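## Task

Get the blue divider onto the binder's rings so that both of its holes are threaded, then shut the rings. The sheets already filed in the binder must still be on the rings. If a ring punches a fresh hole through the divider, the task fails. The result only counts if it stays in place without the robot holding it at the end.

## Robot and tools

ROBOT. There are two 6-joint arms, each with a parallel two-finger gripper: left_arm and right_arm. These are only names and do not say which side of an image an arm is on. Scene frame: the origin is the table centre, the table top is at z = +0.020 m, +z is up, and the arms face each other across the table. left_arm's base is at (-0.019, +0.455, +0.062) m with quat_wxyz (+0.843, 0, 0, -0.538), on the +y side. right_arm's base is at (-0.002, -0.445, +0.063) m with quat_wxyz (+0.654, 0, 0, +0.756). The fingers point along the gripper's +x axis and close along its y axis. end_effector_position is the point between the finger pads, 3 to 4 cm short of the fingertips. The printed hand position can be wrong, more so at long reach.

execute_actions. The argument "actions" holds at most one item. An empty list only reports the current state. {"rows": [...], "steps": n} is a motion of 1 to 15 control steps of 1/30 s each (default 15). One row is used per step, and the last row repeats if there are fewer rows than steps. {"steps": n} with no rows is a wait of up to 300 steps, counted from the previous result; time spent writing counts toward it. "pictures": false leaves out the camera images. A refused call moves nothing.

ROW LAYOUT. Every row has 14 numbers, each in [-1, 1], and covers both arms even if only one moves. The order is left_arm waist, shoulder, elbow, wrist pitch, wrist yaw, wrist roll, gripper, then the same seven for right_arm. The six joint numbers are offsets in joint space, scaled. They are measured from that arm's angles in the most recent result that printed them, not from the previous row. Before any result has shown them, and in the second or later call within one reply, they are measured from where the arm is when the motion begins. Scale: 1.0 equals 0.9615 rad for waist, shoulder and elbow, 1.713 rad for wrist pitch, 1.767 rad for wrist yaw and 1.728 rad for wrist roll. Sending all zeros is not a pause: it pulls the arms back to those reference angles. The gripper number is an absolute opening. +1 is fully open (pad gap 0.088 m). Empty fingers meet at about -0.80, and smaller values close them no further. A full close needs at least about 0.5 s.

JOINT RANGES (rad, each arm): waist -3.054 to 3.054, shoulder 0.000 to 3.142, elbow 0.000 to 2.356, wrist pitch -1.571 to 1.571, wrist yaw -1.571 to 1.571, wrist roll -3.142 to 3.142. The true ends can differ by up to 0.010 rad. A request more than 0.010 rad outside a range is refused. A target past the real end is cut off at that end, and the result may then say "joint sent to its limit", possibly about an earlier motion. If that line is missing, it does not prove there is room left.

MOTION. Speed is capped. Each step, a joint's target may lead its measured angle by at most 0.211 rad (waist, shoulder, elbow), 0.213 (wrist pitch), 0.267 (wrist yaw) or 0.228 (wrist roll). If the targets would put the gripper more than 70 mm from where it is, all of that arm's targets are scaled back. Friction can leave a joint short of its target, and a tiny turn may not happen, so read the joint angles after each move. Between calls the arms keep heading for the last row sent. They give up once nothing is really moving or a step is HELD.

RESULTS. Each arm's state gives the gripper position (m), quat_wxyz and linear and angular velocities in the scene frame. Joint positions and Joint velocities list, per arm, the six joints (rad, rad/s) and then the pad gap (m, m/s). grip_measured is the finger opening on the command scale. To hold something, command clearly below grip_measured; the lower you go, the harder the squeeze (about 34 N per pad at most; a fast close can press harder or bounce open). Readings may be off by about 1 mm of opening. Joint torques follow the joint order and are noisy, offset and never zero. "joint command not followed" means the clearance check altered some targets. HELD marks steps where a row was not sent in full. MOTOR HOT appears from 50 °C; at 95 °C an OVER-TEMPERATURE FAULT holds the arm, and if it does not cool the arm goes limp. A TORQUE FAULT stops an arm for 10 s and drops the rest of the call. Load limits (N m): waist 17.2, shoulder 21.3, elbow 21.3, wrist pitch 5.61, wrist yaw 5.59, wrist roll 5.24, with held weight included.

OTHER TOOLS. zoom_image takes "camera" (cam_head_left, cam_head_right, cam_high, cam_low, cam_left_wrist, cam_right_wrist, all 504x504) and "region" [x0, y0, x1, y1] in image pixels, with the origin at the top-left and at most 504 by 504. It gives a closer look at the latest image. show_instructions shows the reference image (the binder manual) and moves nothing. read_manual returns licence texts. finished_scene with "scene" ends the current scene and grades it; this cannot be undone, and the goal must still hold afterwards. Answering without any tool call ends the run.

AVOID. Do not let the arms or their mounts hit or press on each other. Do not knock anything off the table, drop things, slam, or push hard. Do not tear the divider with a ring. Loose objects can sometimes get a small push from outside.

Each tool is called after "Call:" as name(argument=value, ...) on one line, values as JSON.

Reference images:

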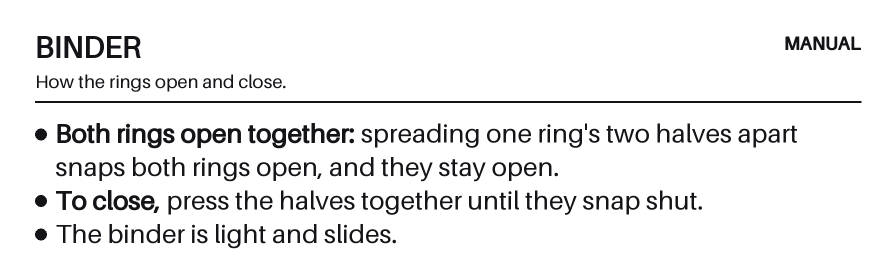

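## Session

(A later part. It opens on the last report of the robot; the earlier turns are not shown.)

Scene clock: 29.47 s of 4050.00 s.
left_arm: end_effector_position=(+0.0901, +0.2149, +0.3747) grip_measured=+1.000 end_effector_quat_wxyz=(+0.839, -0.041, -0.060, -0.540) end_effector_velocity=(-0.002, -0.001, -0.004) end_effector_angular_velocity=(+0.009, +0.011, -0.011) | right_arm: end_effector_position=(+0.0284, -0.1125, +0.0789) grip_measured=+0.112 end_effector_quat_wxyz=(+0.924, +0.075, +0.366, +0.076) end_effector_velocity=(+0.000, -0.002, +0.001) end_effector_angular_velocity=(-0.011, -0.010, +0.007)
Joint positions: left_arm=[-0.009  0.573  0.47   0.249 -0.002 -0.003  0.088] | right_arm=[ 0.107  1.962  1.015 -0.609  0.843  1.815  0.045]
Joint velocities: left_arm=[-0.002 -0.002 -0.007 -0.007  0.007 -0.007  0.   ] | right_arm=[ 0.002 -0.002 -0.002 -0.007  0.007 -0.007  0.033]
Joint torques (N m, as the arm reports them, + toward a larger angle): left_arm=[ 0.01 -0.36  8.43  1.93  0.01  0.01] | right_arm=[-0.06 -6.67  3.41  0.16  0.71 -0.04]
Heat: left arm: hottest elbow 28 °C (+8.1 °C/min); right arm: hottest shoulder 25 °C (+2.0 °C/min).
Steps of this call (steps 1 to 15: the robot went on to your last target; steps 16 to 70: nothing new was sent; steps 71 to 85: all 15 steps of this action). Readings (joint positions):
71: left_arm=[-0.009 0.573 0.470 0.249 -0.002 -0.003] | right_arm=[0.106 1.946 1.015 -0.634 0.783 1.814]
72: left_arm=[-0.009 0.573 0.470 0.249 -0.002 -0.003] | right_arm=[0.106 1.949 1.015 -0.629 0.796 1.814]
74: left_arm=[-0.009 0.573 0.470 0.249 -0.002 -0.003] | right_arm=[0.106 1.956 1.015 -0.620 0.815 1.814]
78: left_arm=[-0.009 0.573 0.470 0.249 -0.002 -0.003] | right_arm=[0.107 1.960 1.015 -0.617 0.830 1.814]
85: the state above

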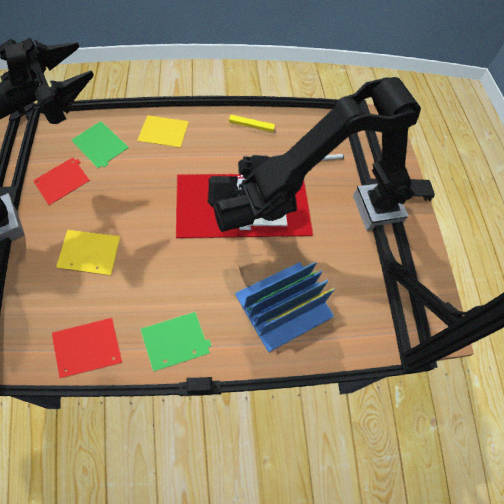

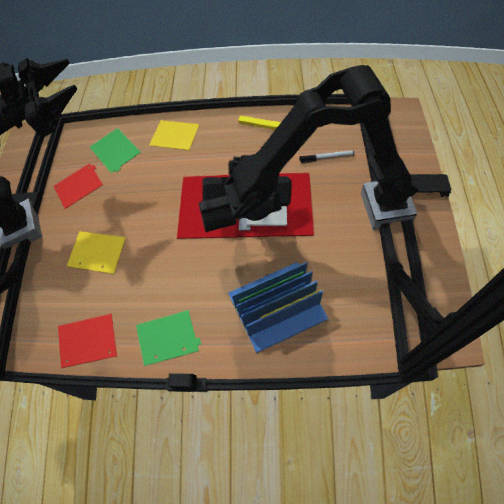

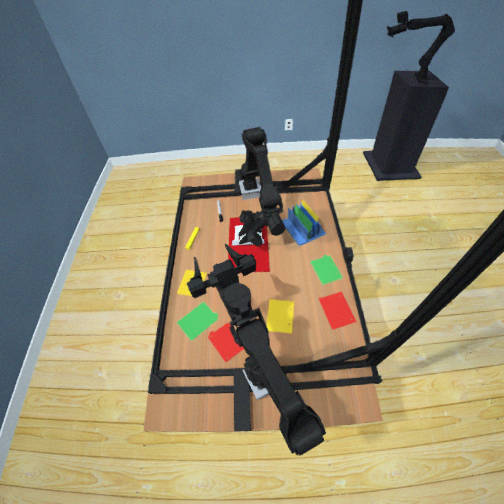

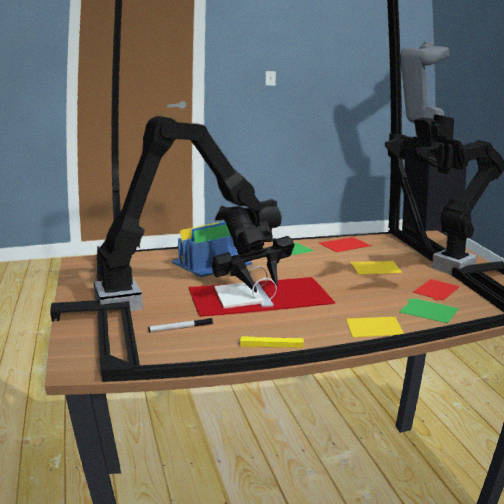

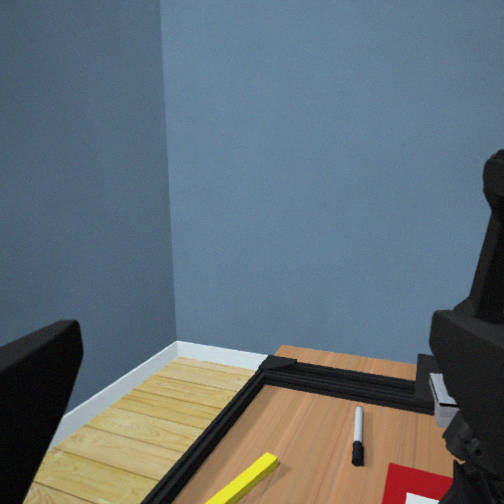

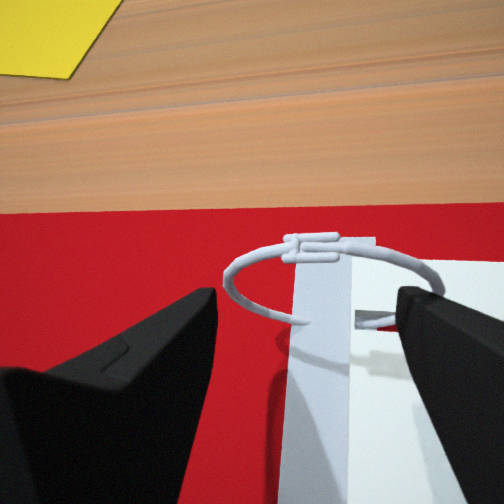

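Call:
execute_actions(actions=[{"rows":[[-0.281,1,0.32,0.066,0,0,-1,0,0,0,0,0,-0.04,-1]]}], pictures=false)

Call:
execute_actions(actions=[{"steps":30}], pictures=false)

Call:
execute_actions(actions=[{"rows":[[0,0.4,0,0,0,0,-1,0,0,0,0,0,0,-1]]}], pictures=false)

Call:
execute_actions(actions=[{"steps":15}])

Scene clock: 35.23 s of 4050.00 s.
left_arm: end_effector_position=(+0.0440, +0.0789, +0.3591) grip_measured=-0.715 end_effector_quat_wxyz=(+0.764, +0.012, +0.016, -0.645) end_effector_velocity=(+0.022, -0.246, -0.449) end_effector_angular_velocity=(+1.237, +0.198, -0.044) | right_arm: end_effector_position=(+0.0284, -0.1126, +0.0789) grip_measured=-0.814 end_effector_quat_wxyz=(+0.927, +0.044, +0.363, +0.088) end_effector_velocity=(+0.000, -0.000, +0.000) end_effector_angular_velocity=(-0.020, +0.002, +0.012)
Joint positions: left_arm=[-0.269  1.159  0.761  0.359 -0.003 -0.003  0.004] | right_arm=[ 0.107  1.962  1.015 -0.61   0.844  1.749  0.   ]
Joint velocities: left_arm=[-0.051  1.267  0.022 -0.007 -0.007  0.007 -0.175] | right_arm=[-0.002 -0.002  0.002 -0.007 -0.007 -0.022  0.   ]
Joint torques (N m, as the arm reports them, + toward a larger angle): left_arm=[-0.37 -3.14  9.69  2.1   0.04  0.01] | right_arm=[-0.03 -7.46  3.45  0.54  0.44 -0.1 ]
Heat: left arm: hottest elbow 29 °C (+8.5 °C/min); right arm: hottest shoulder 25 °C (+1.7 °C/min).
From where the robot then was, a joint's target lay farther than a number of 1.0 reaches, so one or more steps of this call were cut to that.
Steps of this call (steps 1 to 15: the robot went on to your last target; steps 16 to 90: nothing new was sent; then 2.27 s passed at rest; steps 91 to 105: all 15 steps of this action). Readings (joint positions):
91: left_arm=[-0.019 0.585 0.480 0.252 -0.009 -0.003] | right_arm=[0.107 1.962 1.015 -0.610 0.844 1.806]
92: left_arm=[-0.055 0.617 0.506 0.270 -0.011 -0.003] | right_arm=[0.107 1.962 1.015 -0.610 0.844 1.791]
94: left_arm=[-0.131 0.699 0.581 0.307 -0.006 -0.003] | right_arm=[0.107 1.962 1.015 -0.610 0.844 1.773]
98: left_arm=[-0.233 0.864 0.721 0.353 -0.002 -0.003] | right_arm=[0.107 1.962 1.015 -0.610 0.844 1.757]
105: the state above

Scene clock: 36.23 s of 4050.00 s.
left_arm: end_effector_position=(+0.0488, +0.0322, +0.2221) grip_measured=-0.777 end_effector_quat_wxyz=(+0.747, +0.125, +0.149, -0.635) end_effector_velocity=(-0.000, +0.003, -0.007) end_effector_angular_velocity=(+0.028, -0.005, +0.002) | right_arm: end_effector_position=(+0.0284, -0.1126, +0.0789) grip_measured=-0.814 end_effector_quat_wxyz=(+0.927, +0.044, +0.363, +0.088) end_effector_velocity=(-0.000, +0.002, +0.000) end_effector_angular_velocity=(+0.015, +0.012, -0.007)
Joint positions: left_arm=[-0.276  1.521  0.768  0.361 -0.003 -0.003  0.001] | right_arm=[ 0.107  1.962  1.015 -0.61   0.844  1.748  0.   ]
Joint velocities: left_arm=[-0.002 -0.002 -0.007 -0.022 -0.007  0.007 -0.   ] | right_arm=[-0.002 -0.002  0.002  0.007 -0.007  0.007  0.   ]
Joint torques (N m, as the arm reports them, + toward a larger angle): left_arm=[-0.3  -4.61  8.9   2.06  0.03  0.01] | right_arm=[-0.01 -7.42  3.49  0.53  0.46 -0.09]
Heat: left arm: hottest elbow 29 °C (+8.3 °C/min); right arm: hottest shoulder 25 °C (+1.7 °C/min).
Steps of this call (steps 1 to 30: the robot went on to your last target). Readings (joint positions):
1: left_arm=[-0.271 1.201 0.761 0.359 -0.003 -0.003] | right_arm=[0.107 1.962 1.015 -0.610 0.844 1.749]
2: left_arm=[-0.272 1.242 0.763 0.359 -0.003 -0.003] | right_arm=[0.107 1.962 1.015 -0.610 0.844 1.749]
4: left_arm=[-0.273 1.324 0.765 0.360 -0.003 -0.003] | right_arm=[0.107 1.962 1.015 -0.610 0.844 1.749]
8: left_arm=[-0.275 1.462 0.766 0.360 -0.003 -0.003] | right_arm=[0.107 1.962 1.015 -0.610 0.844 1.749]
30: the state above
All arms were judged still, so your last target was given up. Only a new action makes them travel on or press farther. Fingers that are still opening or closing keep moving.

Scene clock: 36.73 s of 4050.00 s.
left_arm: end_effector_position=(+0.0479, +0.0375, +0.0748) grip_measured=-0.777 end_effector_quat_wxyz=(+0.709, +0.238, +0.280, -0.602) end_effector_velocity=(-0.001, +0.007, -0.025) end_effector_angular_velocity=(+0.067, +0.000, -0.002) | right_arm: end_effector_position=(+0.0284, -0.1126, +0.0789) grip_measured=-0.814 end_effector_quat_wxyz=(+0.927, +0.044, +0.363, +0.088) end_effector_velocity=(-0.001, -0.000, +0.000) end_effector_angular_velocity=(-0.009, +0.005, +0.007)
Joint positions: left_arm=[-0.276  1.883  0.772  0.359 -0.003 -0.003  0.001] | right_arm=[ 0.107  1.962  1.015 -0.61   0.844  1.748  0.   ]
Joint velocities: left_arm=[-0.002  0.056 -0.002 -0.007 -0.007  0.007 -0.   ] | right_arm=[ 0.002 -0.002  0.002 -0.007 -0.007 -0.007  0.   ]
Joint torques (N m, as the arm reports them, + toward a larger angle): left_arm=[-0.02 -6.17  5.44  1.85 -0.01  0.  ] | right_arm=[ 0.02 -7.42  3.41  0.46  0.49  0.01]
Heat: left arm: hottest elbow 29 °C (+8.2 °C/min); right arm: hottest shoulder 25 °C (+1.6 °C/min).
Steps of this call (steps 1 to 15: all 15 steps of this action). Readings (joint positions):
1: left_arm=[-0.276 1.533 0.768 0.363 -0.003 -0.003] | right_arm=[0.107 1.962 1.015 -0.610 0.844 1.748]
2: left_arm=[-0.276 1.555 0.773 0.373 -0.003 -0.003] | right_arm=[0.107 1.962 1.015 -0.610 0.844 1.748]
4: left_arm=[-0.276 1.620 0.781 0.373 -0.003 -0.003] | right_arm=[0.107 1.962 1.015 -0.610 0.844 1.748]
8: left_arm=[-0.276 1.768 0.781 0.364 -0.003 -0.003] | right_arm=[0.107 1.962 1.015 -0.610 0.844 1.748]
15: the state above

Scene clock: 37.23 s of 4050.00 s.
left_arm: end_effector_position=(+0.0479, +0.0380, +0.0721) grip_measured=-0.777 end_effector_quat_wxyz=(+0.708, +0.239, +0.282, -0.601) end_effector_velocity=(-0.000, +0.002, -0.001) end_effector_angular_velocity=(+0.007, +0.001, +0.008) | right_arm: end_effector_position=(+0.0284, -0.1126, +0.0789) grip_measured=-0.814 end_effector_quat_wxyz=(+0.927, +0.044, +0.363, +0.088) end_effector_velocity=(-0.001, -0.004, -0.003) end_effector_angular_velocity=(-0.024, +0.001, +0.007)
Joint positions: left_arm=[-0.276  1.89   0.772  0.36  -0.003 -0.003  0.001] | right_arm=[ 0.107  1.962  1.015 -0.61   0.844  1.748  0.   ]
Joint velocities: left_arm=[-0.002 -0.002 -0.002 -0.007 -0.007 -0.007  0.   ] | right_arm=[ 0.002  0.002 -0.007 -0.007 -0.007 -0.007  0.   ]
Joint torques (N m, as the arm reports them, + toward a larger angle): left_arm=[ 0.01 -5.58  5.4   1.79  0.    0.  ] | right_arm=[-0.03 -7.44  3.39  0.48  0.46  0.01]
Heat: left arm: hottest elbow 29 °C (+8.1 °C/min); right arm: hottest shoulder 25 °C (+1.6 °C/min).
Steps of this call (steps 1 to 15: the robot went on to your last target). Readings (joint positions):
1: left_arm=[-0.276 1.884 0.772 0.359 -0.003 -0.003] | right_arm=[0.107 1.962 1.015 -0.610 0.844 1.748]
2: left_arm=[-0.276 1.884 0.772 0.360 -0.003 -0.003] | right_arm=[0.107 1.962 1.015 -0.610 0.844 1.748]
4: left_arm=[-0.276 1.884 0.772 0.360 -0.003 -0.003] | right_arm=[0.107 1.962 1.015 -0.610 0.844 1.748]
8: left_arm=[-0.276 1.888 0.772 0.360 -0.003 -0.003] | right_arm=[0.107 1.962 1.015 -0.610 0.844 1.748]
15: the state above
All arms were judged still, so your last target was given up. Only a new action makes them travel on or press farther. Fingers that are still opening or closing keep moving.

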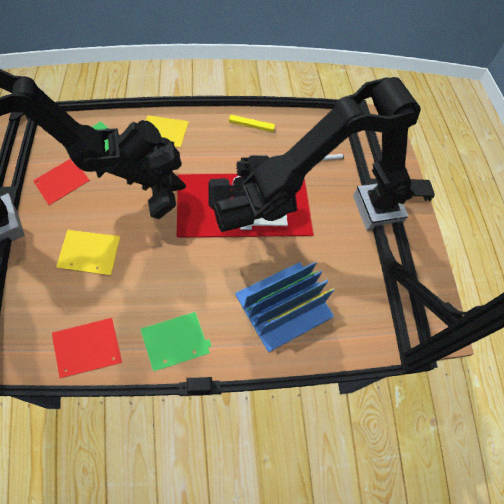

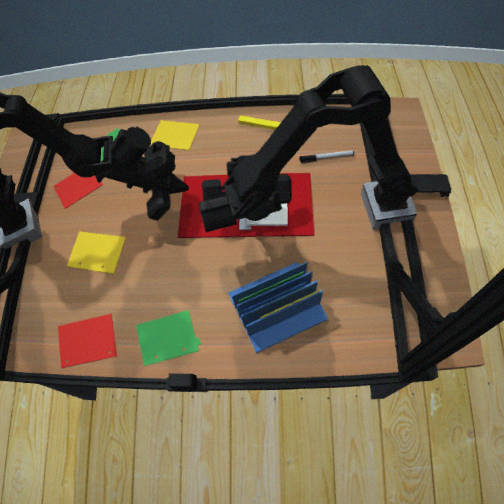

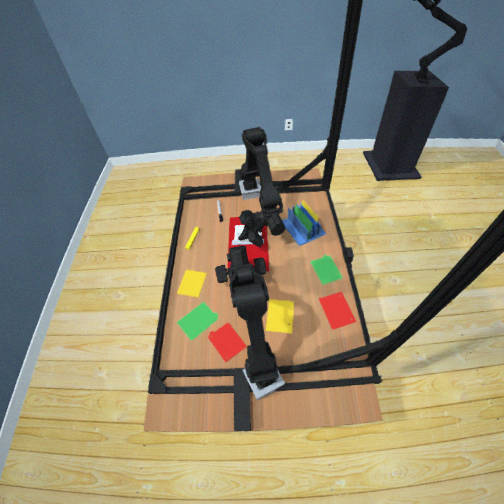

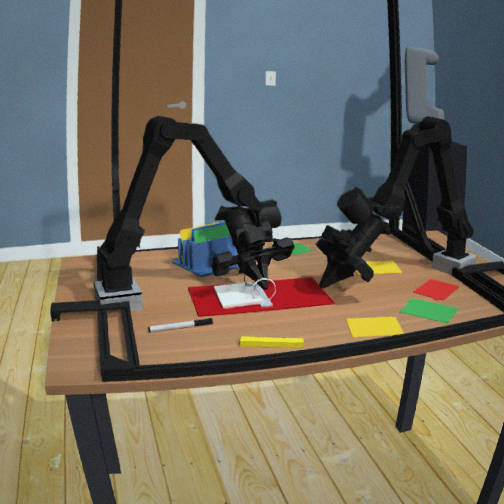

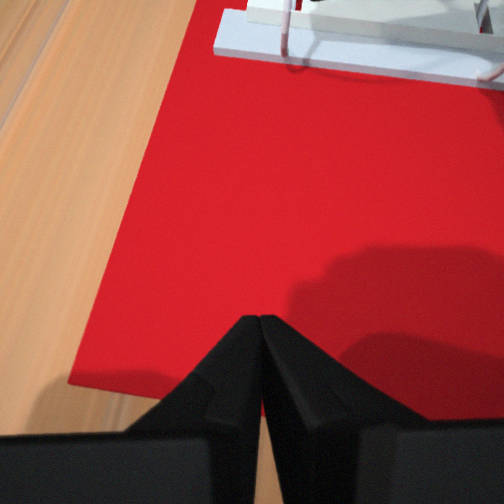

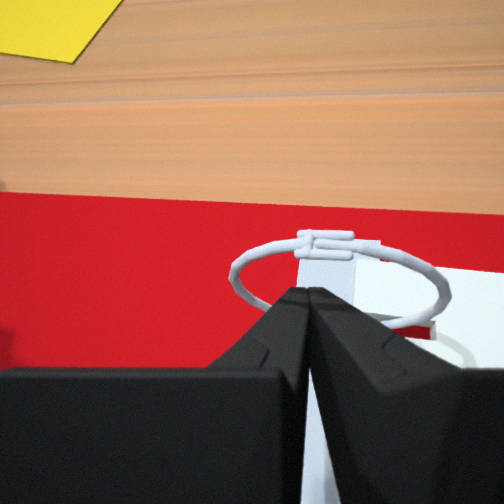

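Call:
execute_actions(actions=[{"rows":[[0,0.19,0.165,0.017,0,0,0,0,0,-0.04,0.018,0,0,-1]]}], pictures=false)

Call:
execute_actions(actions=[{"rows":[[0,0.06,0,0,0,0,0,0,0,0,0,0,0,-1]]}], pictures=false)

Call:
execute_actions(actions=[{"rows":[[0,0.04,0,0,0,0,0,-0.05,0,0,0,0,0,-1]]}])

Scene clock: 39.53 s of 4050.00 s.
left_arm: end_effector_position=(+0.0549, -0.0001, +0.0560) grip_measured=-0.018 end_effector_quat_wxyz=(+0.712, +0.236, +0.276, -0.602) end_effector_velocity=(+0.005, -0.002, -0.005) end_effector_angular_velocity=(+0.015, -0.017, +0.029) | right_arm: end_effector_position=(+0.0298, -0.1176, +0.0735) grip_measured=-0.814 end_effector_quat_wxyz=(+0.927, +0.043, +0.362, +0.088) end_effector_velocity=(-0.000, +0.001, -0.001) end_effector_angular_velocity=(+0.009, +0.010, +0.003)
Joint positions: left_arm=[-0.275  2.05   0.92   0.388 -0.007 -0.003  0.038] | right_arm=[ 0.107  1.962  0.985 -0.582  0.845  1.749  0.   ]
Joint velocities: left_arm=[-0.002  0.022  0.017 -0.007 -0.037 -0.007  0.007] | right_arm=[-0.002 -0.002 -0.007  0.022 -0.007 -0.007  0.   ]
Joint torques (N m, as the arm reports them, + toward a larger angle): left_arm=[-0.12 -6.23  6.72  1.78  0.1   0.  ] | right_arm=[ 0.07 -7.32  2.62  0.67  0.45 -0.01]
Heat: left arm: hottest elbow 29 °C (+7.6 °C/min); right arm: hottest shoulder 26 °C (+3.0 °C/min).
Steps of this call (steps 1 to 54: nothing new was sent; steps 55 to 69: all 15 steps of this action). Readings (joint positions):
55: left_arm=[-0.276 1.904 0.784 0.360 -0.003 -0.003] | right_arm=[0.107 1.962 1.013 -0.607 0.844 1.748]
56: left_arm=[-0.276 1.932 0.812 0.368 -0.003 -0.003] | right_arm=[0.107 1.962 1.009 -0.600 0.845 1.748]
58: left_arm=[-0.276 1.994 0.869 0.381 -0.004 -0.003] | right_arm=[0.107 1.962 1.000 -0.592 0.845 1.749]
62: left_arm=[-0.275 2.037 0.903 0.386 -0.007 -0.003] | right_arm=[0.107 1.962 0.988 -0.585 0.845 1.749]
69: the state above

Scene clock: 40.03 s of 4050.00 s.
left_arm: end_effector_position=(+0.0551, -0.0009, +0.0527) grip_measured=-0.001 end_effector_quat_wxyz=(+0.711, +0.236, +0.277, -0.602) end_effector_velocity=(-0.001, +0.004, -0.005) end_effector_angular_velocity=(+0.026, +0.005, +0.008) | right_arm: end_effector_position=(+0.0298, -0.1175, +0.0735) grip_measured=-0.814 end_effector_quat_wxyz=(+0.927, +0.044, +0.362, +0.088) end_effector_velocity=(+0.002, -0.000, +0.002) end_effector_angular_velocity=(-0.006, -0.009, +0.002)
Joint positions: left_arm=[-0.275  2.063  0.922  0.396 -0.006 -0.003  0.039] | right_arm=[ 0.107  1.962  0.985 -0.582  0.845  1.749  0.   ]
Joint velocities: left_arm=[-0.002  0.002 -0.002 -0.022 -0.007 -0.007  0.   ] | right_arm=[-0.002 -0.002  0.002 -0.007  0.007 -0.007  0.   ]
Joint torques (N m, as the arm reports them, + toward a larger angle): left_arm=[-0.03 -3.8   5.42  1.08 -0.03  0.  ] | right_arm=[ 0.04 -7.26  3.4   0.46  0.49  0.  ]
Heat: left arm: hottest elbow 29 °C (+7.5 °C/min); right arm: hottest shoulder 26 °C (+3.0 °C/min).
Steps of this call (steps 1 to 15: all 15 steps of this action). Readings (joint positions):
1: left_arm=[-0.275 2.054 0.920 0.388 -0.007 -0.003] | right_arm=[0.107 1.962 0.985 -0.582 0.845 1.749]
2: left_arm=[-0.275 2.057 0.920 0.392 -0.007 -0.003] | right_arm=[0.107 1.962 0.985 -0.582 0.845 1.749]
4: left_arm=[-0.275 2.060 0.921 0.395 -0.006 -0.003] | right_arm=[0.107 1.962 0.985 -0.582 0.845 1.749]
8: left_arm=[-0.275 2.062 0.922 0.396 -0.006 -0.003] | right_arm=[0.107 1.962 0.985 -0.582 0.845 1.749]
15: the state above

Scene clock: 40.53 s of 4050.00 s.
left_arm: end_effector_position=(+0.0553, -0.0019, +0.0535) grip_measured=+0.000 end_effector_quat_wxyz=(+0.712, +0.234, +0.275, -0.602) end_effector_velocity=(-0.002, +0.001, -0.001) end_effector_angular_velocity=(+0.006, +0.011, -0.003) | right_arm: end_effector_position=(+0.0434, -0.1192, +0.0733) grip_measured=-0.814 end_effector_quat_wxyz=(+0.928, +0.051, +0.362, +0.068) end_effector_velocity=(-0.001, -0.000, +0.000) end_effector_angular_velocity=(-0.018, +0.018, +0.012)
Joint positions: left_arm=[-0.275  2.064  0.923  0.402 -0.007 -0.003  0.039] | right_arm=[ 0.065  1.962  0.985 -0.582  0.844  1.749  0.   ]
Joint velocities: left_arm=[-0.002 -0.002 -0.002 -0.007  0.007 -0.007 -0.   ] | right_arm=[-0.002 -0.007  0.002 -0.007 -0.022 -0.022  0.   ]
Joint torques (N m, as the arm reports them, + toward a larger angle): left_arm=[-0.04 -4.49  5.75  1.29  0.    0.01] | right_arm=[-0.56 -7.27  3.3   0.47  0.52  0.02]
Heat: left arm: hottest elbow 29 °C (+7.4 °C/min); right arm: hottest shoulder 26 °C (+3.0 °C/min).
Steps of this call (steps 1 to 15: all 15 steps of this action). Readings (joint positions):
1: left_arm=[-0.275 2.063 0.923 0.397 -0.006 -0.003] | right_arm=[0.106 1.962 0.985 -0.582 0.845 1.749]
2: left_arm=[-0.275 2.063 0.923 0.398 -0.006 -0.003] | right_arm=[0.099 1.962 0.985 -0.582 0.845 1.749]
4: left_arm=[-0.275 2.063 0.923 0.399 -0.006 -0.003] | right_arm=[0.082 1.962 0.985 -0.582 0.845 1.749]
8: left_arm=[-0.275 2.063 0.923 0.401 -0.007 -0.003] | right_arm=[0.066 1.962 0.985 -0.582 0.844 1.749]
15: the state above

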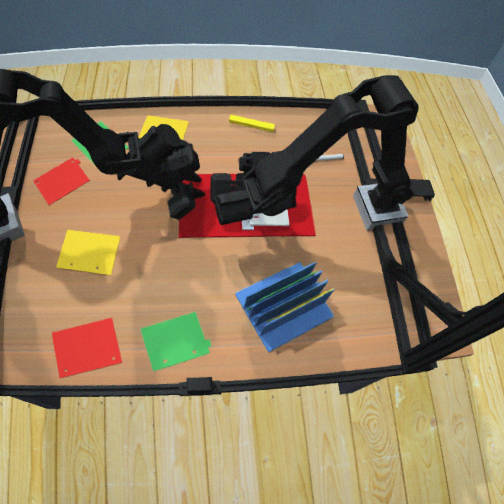

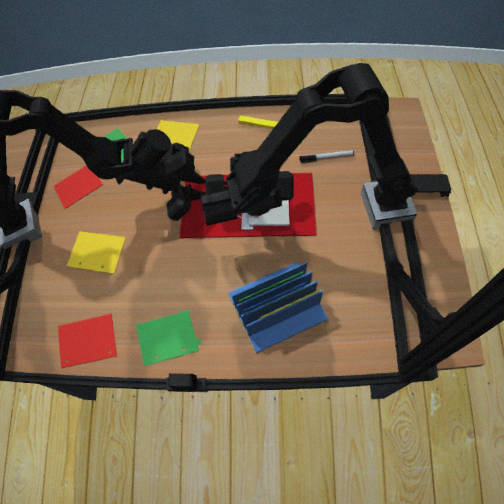

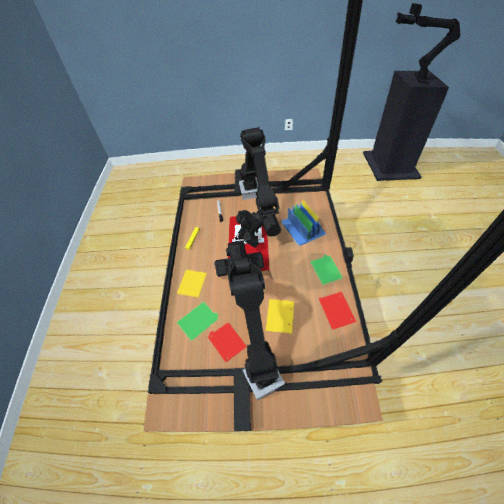

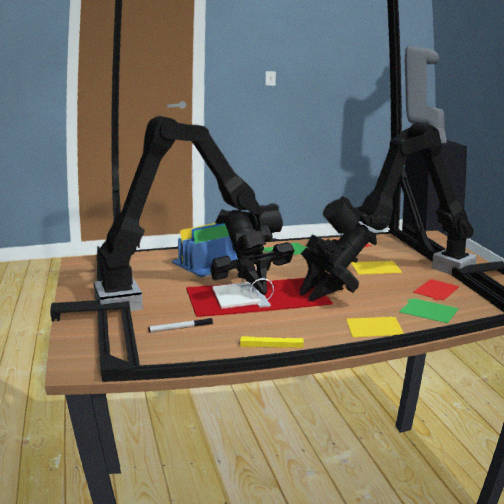

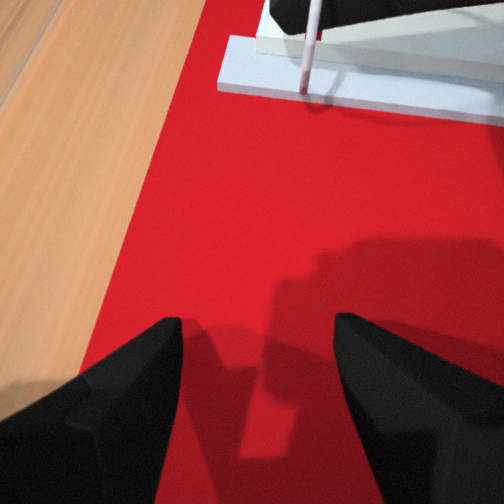

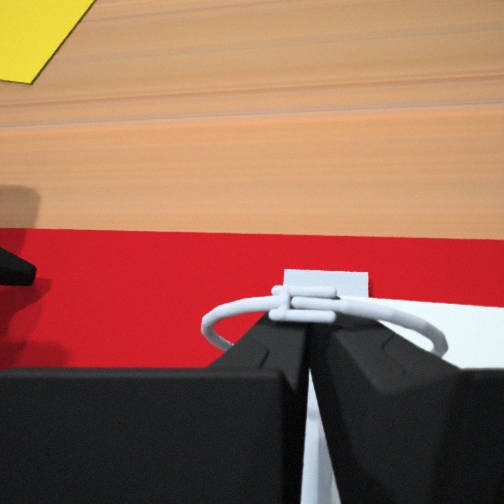

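Call:
execute_actions(actions=[{"rows":[[0,0.12,-0.06,-0.03,0,0,0,0,0,0,0,0,0,-0.8],[0,0.12,-0.06,-0.03,0,0,0,0,0,0,0,0,0,-0.8],[0,0.12,-0.06,-0.03,0,0,0,0,0,0,0,0,0,-0.7],[0,0.12,-0.06,-0.03,0,0,0,0,0,0,0,0,0,-0.6],[0,0.12,-0.06,-0.03,0,0,0,0,0,0,0,0,0,-0.5],[0,0.12,-0.06,-0.03,0,0,0,0,0,0,0,0,0,-0.4],[0,0.12,-0.06,-0.03,0,0,0,0,0,0,0,0,0,-0.3],[0,0.12,-0.06,-0.03,0,0,0,0,0,0,0,0,0,-0.2],[0,0.12,-0.06,-0.03,0,0,0,0,0,0,0,0,0,-0.1],[0,0.12,-0.06,-0.03,0,0,0,0,0,0,0,0,0,0],[0,0.12,-0.06,-0.03,0,0,0,0,0,0,0,0,0,0.1]]}])

Call:
zoom_image(camera="cam_low", region=[190, 210, 330, 320])

Scene clock: 44.07 s of 4050.00 s.
left_arm: end_effector_position=(+0.0561, +0.0012, +0.0449) grip_measured=-0.001 end_effector_quat_wxyz=(+0.712, +0.238, +0.285, -0.597) end_effector_velocity=(+0.002, -0.000, +0.001) end_effector_angular_velocity=(-0.006, -0.011, +0.019) | right_arm: end_effector_position=(+0.0401, -0.1195, +0.0712) grip_measured=-0.014 end_effector_quat_wxyz=(+0.925, +0.049, +0.370, +0.069) end_effector_velocity=(-0.001, -0.008, -0.005) end_effector_angular_velocity=(-0.020, +0.048, -0.032)
Joint positions: left_arm=[-0.273  2.081  0.922  0.399 -0.01  -0.011  0.039] | right_arm=[ 0.07   1.963  0.985 -0.582  0.825  1.75   0.038]
Joint velocities: left_arm=[-0.002 -0.002 -0.002  0.007 -0.022 -0.007 -0.   ] | right_arm=[-0.007 -0.002 -0.002 -0.037 -0.051  0.037  0.047]
Joint torques (N m, as the arm reports them, + toward a larger angle): left_arm=[-0.18  1.29 -1.12 -1.73  0.12  0.29] | right_arm=[-0.57 -7.24  3.34  0.58  0.99 -0.06]
Heat: left arm: hottest elbow 29 °C (+6.8 °C/min); right arm: hottest shoulder 26 °C (+2.7 °C/min).
Steps of this call (steps 1 to 15: the robot went on to your last target; steps 16 to 90: nothing new was sent; then 0.03 s passed at rest; steps 91 to 105: all 15 steps of this action). Readings (joint positions):
91: left_arm=[-0.275 2.069 0.922 0.402 -0.007 -0.003] | right_arm=[0.065 1.963 0.985 -0.582 0.844 1.749]
92: left_arm=[-0.275 2.073 0.922 0.402 -0.006 -0.004] | right_arm=[0.065 1.963 0.985 -0.582 0.844 1.749]
94: left_arm=[-0.275 2.076 0.922 0.402 -0.005 -0.004] | right_arm=[0.065 1.963 0.985 -0.582 0.844 1.749]
98: left_arm=[-0.275 2.079 0.922 0.399 -0.006 -0.007] | right_arm=[0.066 1.963 0.985 -0.577 0.835 1.749]
105: the state above

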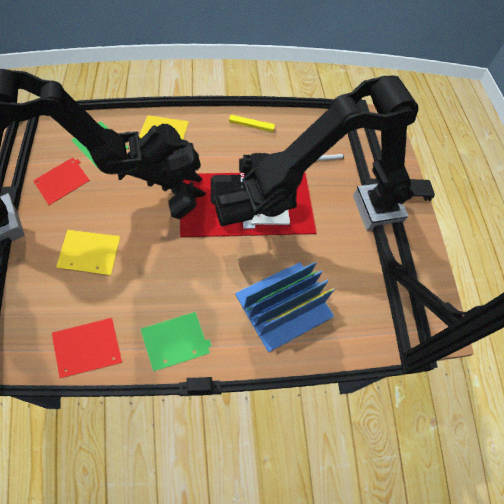

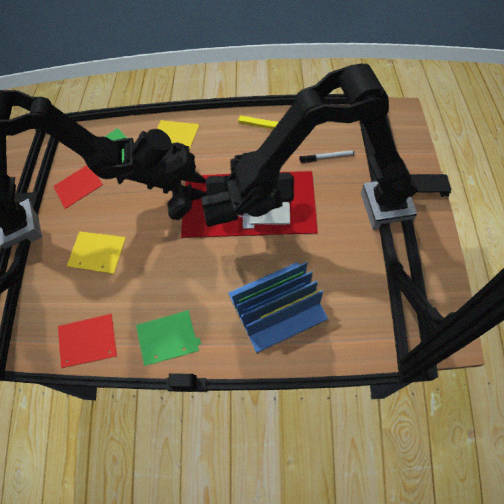

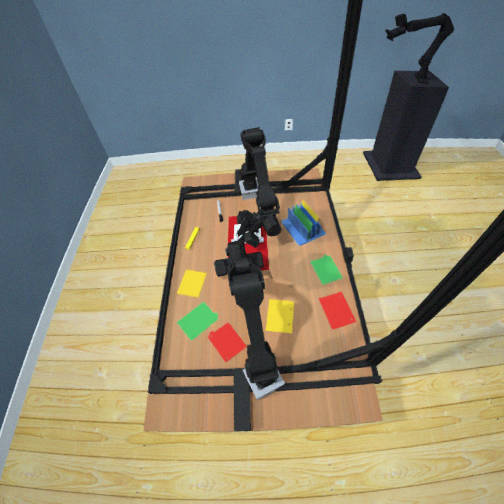

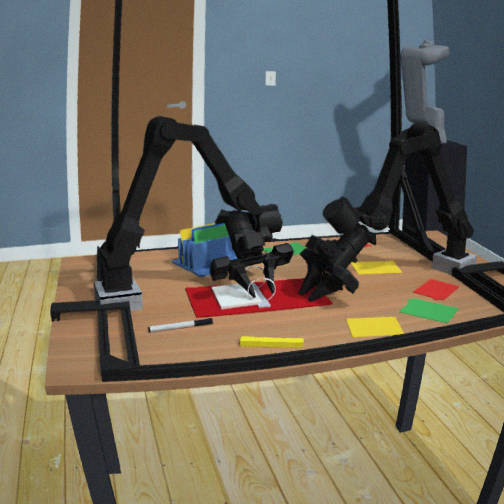

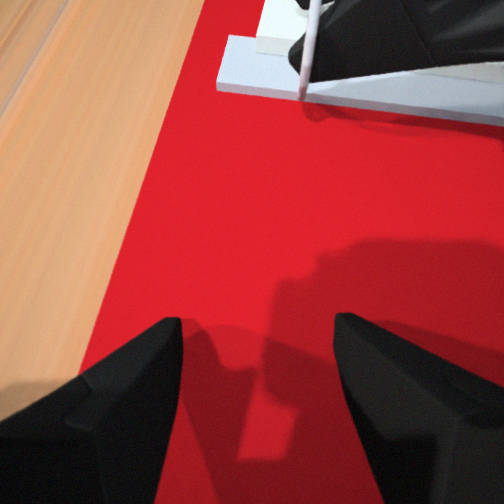

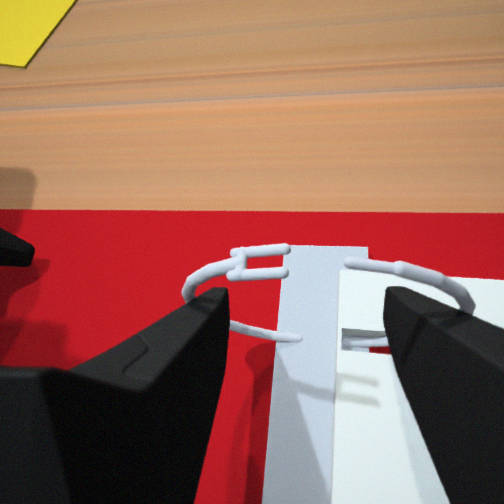

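Region (190, 210, 330, 320) of cam_low's 504x504 image, scaled by 3.600, with more detail than that image has; it fills the top 396 rows of this view, and the rest is white.

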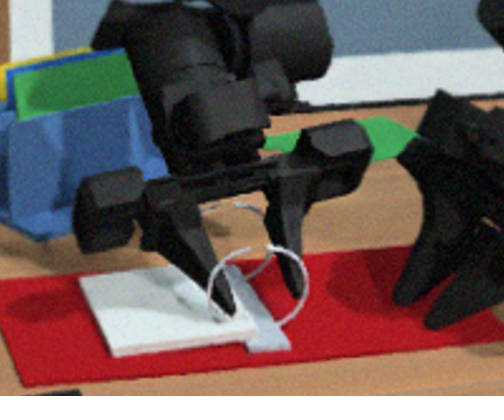

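Call:
execute_actions(actions=[{"rows":[[0,0,0,0,0,0,0,0.05,0,0,0,0,0,-0.6]],"steps":10}], pictures=false)

Call:
execute_actions(actions=[{"rows":[[-0.1,-0.2,-0.2,0.25,0,0,1,0,-0.258,0.48,-0.416,0,0,-0.5]]}], pictures=false)

Call:
execute_actions(actions=[{"steps":10}], pictures=false)

Call:
execute_actions(actions=[{"rows":[[0,0,0,0,0,0,1,0.42,0,0,0,-0.47,-0.914,0.3]]}], pictures=false)

Call:
execute_actions(actions=[{"steps":30}])

Scene clock: 47.73 s of 4050.00 s.
left_arm: end_effector_position=(+0.0555, -0.0037, +0.0526) grip_measured=-0.001 end_effector_quat_wxyz=(+0.714, +0.231, +0.275, -0.602) end_effector_velocity=(-0.004, -0.005, +0.005) end_effector_angular_velocity=(-0.017, -0.002, -0.002) | right_arm: end_effector_position=(+0.0297, -0.1178, +0.0724) grip_measured=-0.549 end_effector_quat_wxyz=(+0.926, +0.046, +0.366, +0.086) end_effector_velocity=(-0.003, -0.002, -0.000) end_effector_angular_velocity=(-0.005, -0.009, +0.007)
Joint positions: left_arm=[-0.275  2.072  0.928  0.409 -0.007 -0.009  0.039] | right_arm=[ 0.105  1.963  0.985 -0.58   0.837  1.753  0.012]
Joint velocities: left_arm=[-0.012 -0.002  0.007  0.007 -0.007 -0.007 -0.   ] | right_arm=[ 0.012  0.002 -0.002 -0.007  0.007  0.007 -0.019]
Joint torques (N m, as the arm reports them, + toward a larger angle): left_arm=[ 0.16 -7.07  4.76  0.76 -0.09 -0.03] | right_arm=[ 1.12 -7.4   3.43  0.3   0.17 -0.1 ]
Heat: left arm: hottest elbow 29 °C (+6.3 °C/min); right arm: hottest shoulder 26 °C (+2.5 °C/min).
Steps of this call (steps 1 to 15: the robot went on to your last target; steps 16 to 90: nothing new was sent; then 0.33 s passed at rest; steps 91 to 100: all 10 steps of this action). Readings (joint positions):
91: left_arm=[-0.273 2.078 0.924 0.399 -0.011 -0.011] | right_arm=[0.073 1.963 0.985 -0.585 0.833 1.750]
92: left_arm=[-0.273 2.075 0.926 0.399 -0.011 -0.011] | right_arm=[0.078 1.963 0.985 -0.585 0.833 1.750]
94: left_arm=[-0.273 2.072 0.927 0.400 -0.011 -0.011] | right_arm=[0.094 1.963 0.985 -0.583 0.833 1.750]
98: left_arm=[-0.275 2.072 0.927 0.408 -0.008 -0.009] | right_arm=[0.104 1.963 0.985 -0.580 0.837 1.753]
100: the state above

Scene clock: 48.23 s of 4050.00 s.
left_arm: end_effector_position=(+0.0133, -0.0111, +0.1513) grip_measured=+1.000 end_effector_quat_wxyz=(+0.724, +0.105, +0.118, -0.671) end_effector_velocity=(-0.003, +0.019, -0.014) end_effector_angular_velocity=(-0.004, +0.023, -0.003) | right_arm: end_effector_position=(+0.0223, -0.0948, +0.2348) grip_measured=-0.501 end_effector_quat_wxyz=(+0.916, +0.092, +0.375, +0.105) end_effector_velocity=(+0.047, -0.163, +0.163) end_effector_angular_velocity=(-0.721, -0.224, -0.012)
Joint positions: left_arm=[-0.367  1.888  0.752  0.819 -0.008 -0.009  0.088] | right_arm=[ 0.108  1.733  1.395 -1.116  0.833  1.751  0.014]
Joint velocities: left_arm=[-0.002 -0.002 -0.095  0.095  0.007 -0.022  0.   ] | right_arm=[-0.002 -0.222  0.432 -1.414  0.037  0.007  0.001]
Joint torques (N m, as the arm reports them, + toward a larger angle): left_arm=[-0.28 -8.09  4.98  2.2   0.01  0.  ] | right_arm=[-0.46 -6.65  4.6   0.27  0.51  0.08]
Heat: left arm: hottest elbow 29 °C (+6.2 °C/min); right arm: hottest shoulder 27 °C (+3.7 °C/min).
Steps of this call (steps 1 to 15: all 15 steps of this action). Readings (joint positions):
1: left_arm=[-0.279 2.055 0.911 0.437 -0.011 -0.009] | right_arm=[0.105 1.954 0.996 -0.599 0.833 1.754]
2: left_arm=[-0.291 2.030 0.871 0.480 -0.013 -0.009] | right_arm=[0.105 1.943 1.012 -0.637 0.827 1.751]
4: left_arm=[-0.328 1.973 0.801 0.565 -0.012 -0.009] | right_arm=[0.105 1.904 1.053 -0.693 0.805 1.749]
8: left_arm=[-0.366 1.911 0.769 0.739 -0.008 -0.009] | right_arm=[0.108 1.819 1.170 -0.815 0.823 1.750]
15: the state above

Scene clock: 48.57 s of 4050.00 s.
left_arm: end_effector_position=(+0.0128, -0.0109, +0.1530) grip_measured=+1.000 end_effector_quat_wxyz=(+0.725, +0.101, +0.114, -0.672) end_effector_velocity=(+0.002, -0.001, +0.000) end_effector_angular_velocity=(-0.012, -0.000, +0.021) | right_arm: end_effector_position=(+0.0279, -0.1158, +0.2453) grip_measured=-0.500 end_effector_quat_wxyz=(+0.926, +0.037, +0.367, +0.085) end_effector_velocity=(+0.003, -0.011, +0.007) end_effector_angular_velocity=(-0.071, -0.011, +0.002)
Joint positions: left_arm=[-0.368  1.888  0.747  0.835 -0.008 -0.009  0.088] | right_arm=[ 0.108  1.723  1.43  -1.279  0.833  1.751  0.014]
Joint velocities: left_arm=[-0.002  0.007 -0.002  0.022 -0.022 -0.007  0.   ] | right_arm=[-0.002 -0.002  0.027 -0.095 -0.007 -0.007 -0.   ]
Joint torques (N m, as the arm reports them, + toward a larger angle): left_arm=[-0.24 -8.22  4.61  2.18  0.01  0.01] | right_arm=[-0.33 -7.94  5.85  0.28  0.58  0.09]
Heat: left arm: hottest elbow 29 °C (+6.2 °C/min); right arm: hottest shoulder 27 °C (+3.7 °C/min).
Steps of this call (steps 1 to 10: the robot went on to your last target). Readings (joint positions):
1: left_arm=[-0.367 1.888 0.749 0.823 -0.008 -0.009] | right_arm=[0.108 1.727 1.407 -1.159 0.833 1.751]
2: left_arm=[-0.368 1.888 0.748 0.826 -0.008 -0.009] | right_arm=[0.108 1.724 1.414 -1.192 0.833 1.751]
4: left_arm=[-0.368 1.888 0.748 0.831 -0.008 -0.009] | right_arm=[0.108 1.723 1.420 -1.233 0.833 1.751]
8: left_arm=[-0.368 1.888 0.747 0.834 -0.008 -0.009] | right_arm=[0.108 1.723 1.427 -1.272 0.833 1.751]
10: the state above

Scene clock: 49.07 s of 4050.00 s.
left_arm: end_effector_position=(+0.0128, -0.0110, +0.1531) grip_measured=+1.000 end_effector_quat_wxyz=(+0.725, +0.101, +0.114, -0.672) end_effector_velocity=(-0.000, +0.001, -0.000) end_effector_angular_velocity=(-0.003, +0.005, +0.007) | right_arm: end_effector_position=(-0.1714, -0.1835, +0.1975) grip_measured=+0.285 end_effector_quat_wxyz=(+0.652, -0.360, +0.557, +0.367) end_effector_velocity=(-0.172, -0.122, -0.022) end_effector_angular_velocity=(-0.795, +0.737, +1.668)
Joint positions: left_arm=[-0.368  1.888  0.747  0.835 -0.008 -0.009  0.088] | right_arm=[ 0.495  1.723  1.431 -1.281  0.136  1.128  0.053]
Joint velocities: left_arm=[-0.002 -0.002 -0.007  0.007 -0.007 -0.007  0.   ] | right_arm=[ 0.168 -0.002 -0.002  0.007 -1.062 -1.516  0.005]
Joint torques (N m, as the arm reports them, + toward a larger angle): left_arm=[ 0.01 -7.38  6.06  2.    0.    0.01] | right_arm=[-0.6  -6.95  4.49  0.59  0.03 -0.1 ]
Heat: left arm: hottest elbow 29 °C (+6.1 °C/min); right arm: hottest shoulder 27 °C (+3.7 °C/min).
Steps of this call (steps 1 to 15: all 15 steps of this action). Readings (joint positions):
1: left_arm=[-0.368 1.888 0.747 0.835 -0.008 -0.009] | right_arm=[0.113 1.723 1.431 -1.282 0.817 1.728]
2: left_arm=[-0.368 1.888 0.747 0.835 -0.008 -0.009] | right_arm=[0.136 1.723 1.431 -1.282 0.771 1.688]
4: left_arm=[-0.368 1.888 0.747 0.835 -0.008 -0.009] | right_arm=[0.206 1.723 1.431 -1.282 0.682 1.614]
8: left_arm=[-0.368 1.888 0.747 0.835 -0.008 -0.009] | right_arm=[0.349 1.723 1.431 -1.281 0.510 1.465]
15: the state above

Scene clock: 50.07 s of 4050.00 s.
left_arm: end_effector_position=(+0.0128, -0.0110, +0.1531) grip_measured=+1.000 end_effector_quat_wxyz=(+0.725, +0.101, +0.114, -0.672) end_effector_velocity=(-0.000, +0.000, -0.000) end_effector_angular_velocity=(-0.003, +0.005, +0.007) | right_arm: end_effector_position=(-0.1902, -0.1976, +0.1961) grip_measured=+0.300 end_effector_quat_wxyz=(+0.371, -0.606, +0.366, +0.602) end_effector_velocity=(+0.000, -0.001, -0.000) end_effector_angular_velocity=(-0.011, +0.001, +0.034)
Joint positions: left_arm=[-0.368  1.888  0.747  0.835 -0.008 -0.009  0.088] | right_arm=[ 0.509  1.723  1.431 -1.281  0.009  0.178  0.054]
Joint velocities: left_arm=[-0.002  0.002 -0.002  0.007 -0.007 -0.007  0.   ] | right_arm=[-0.002  0.002  0.002 -0.007 -0.007 -0.037 -0.   ]
Joint torques (N m, as the arm reports them, + toward a larger angle): left_arm=[-0.04 -7.36  6.12  1.98 -0.01  0.01] | right_arm=[ 0.37 -7.01  4.56  0.63 -0.18 -0.1 ]
Heat: left arm: hottest elbow 29 °C (+6.0 °C/min); right arm: hottest shoulder 27 °C (+3.6 °C/min).
Steps of this call (steps 1 to 30: the robot went on to your last target). Readings (joint positions):
1: left_arm=[-0.368 1.888 0.747 0.835 -0.008 -0.009] | right_arm=[0.499 1.723 1.431 -1.281 0.105 1.078]
2: left_arm=[-0.368 1.888 0.747 0.835 -0.008 -0.009] | right_arm=[0.501 1.723 1.431 -1.281 0.082 1.029]
4: left_arm=[-0.368 1.888 0.747 0.835 -0.008 -0.009] | right_arm=[0.504 1.723 1.431 -1.281 0.051 0.929]
8: left_arm=[-0.368 1.888 0.747 0.835 -0.008 -0.009] | right_arm=[0.506 1.723 1.431 -1.281 0.023 0.731]
30: the state above

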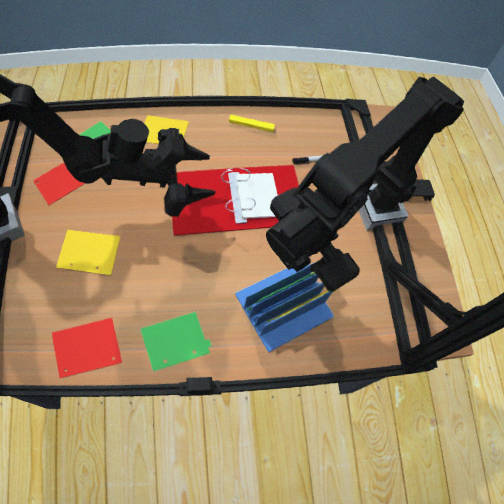

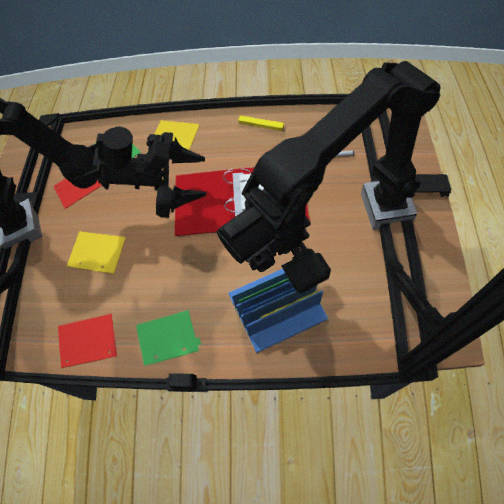

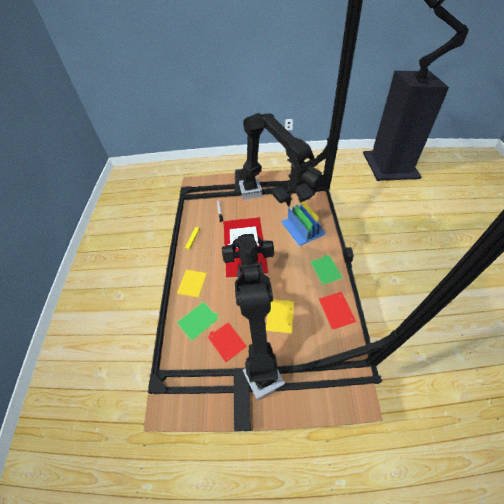

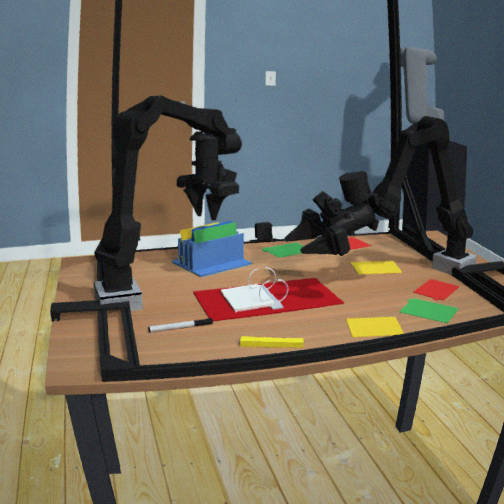

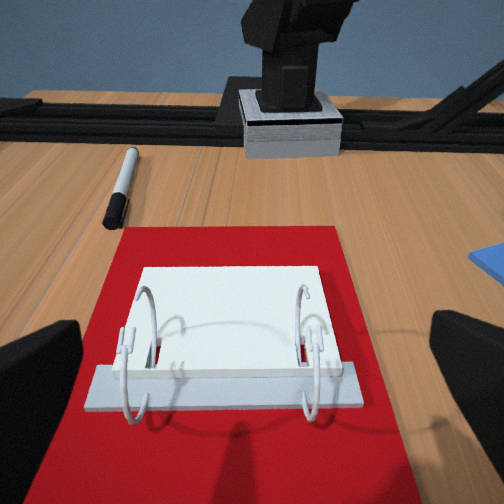

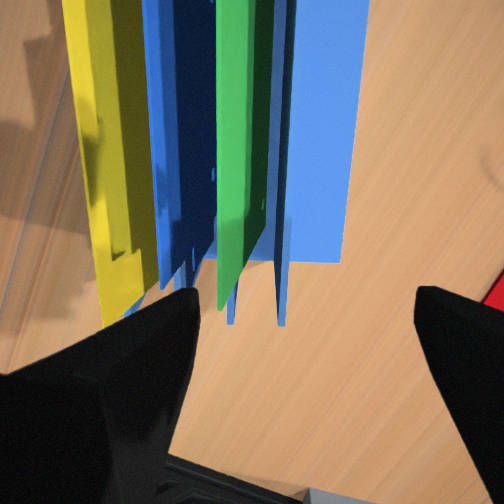

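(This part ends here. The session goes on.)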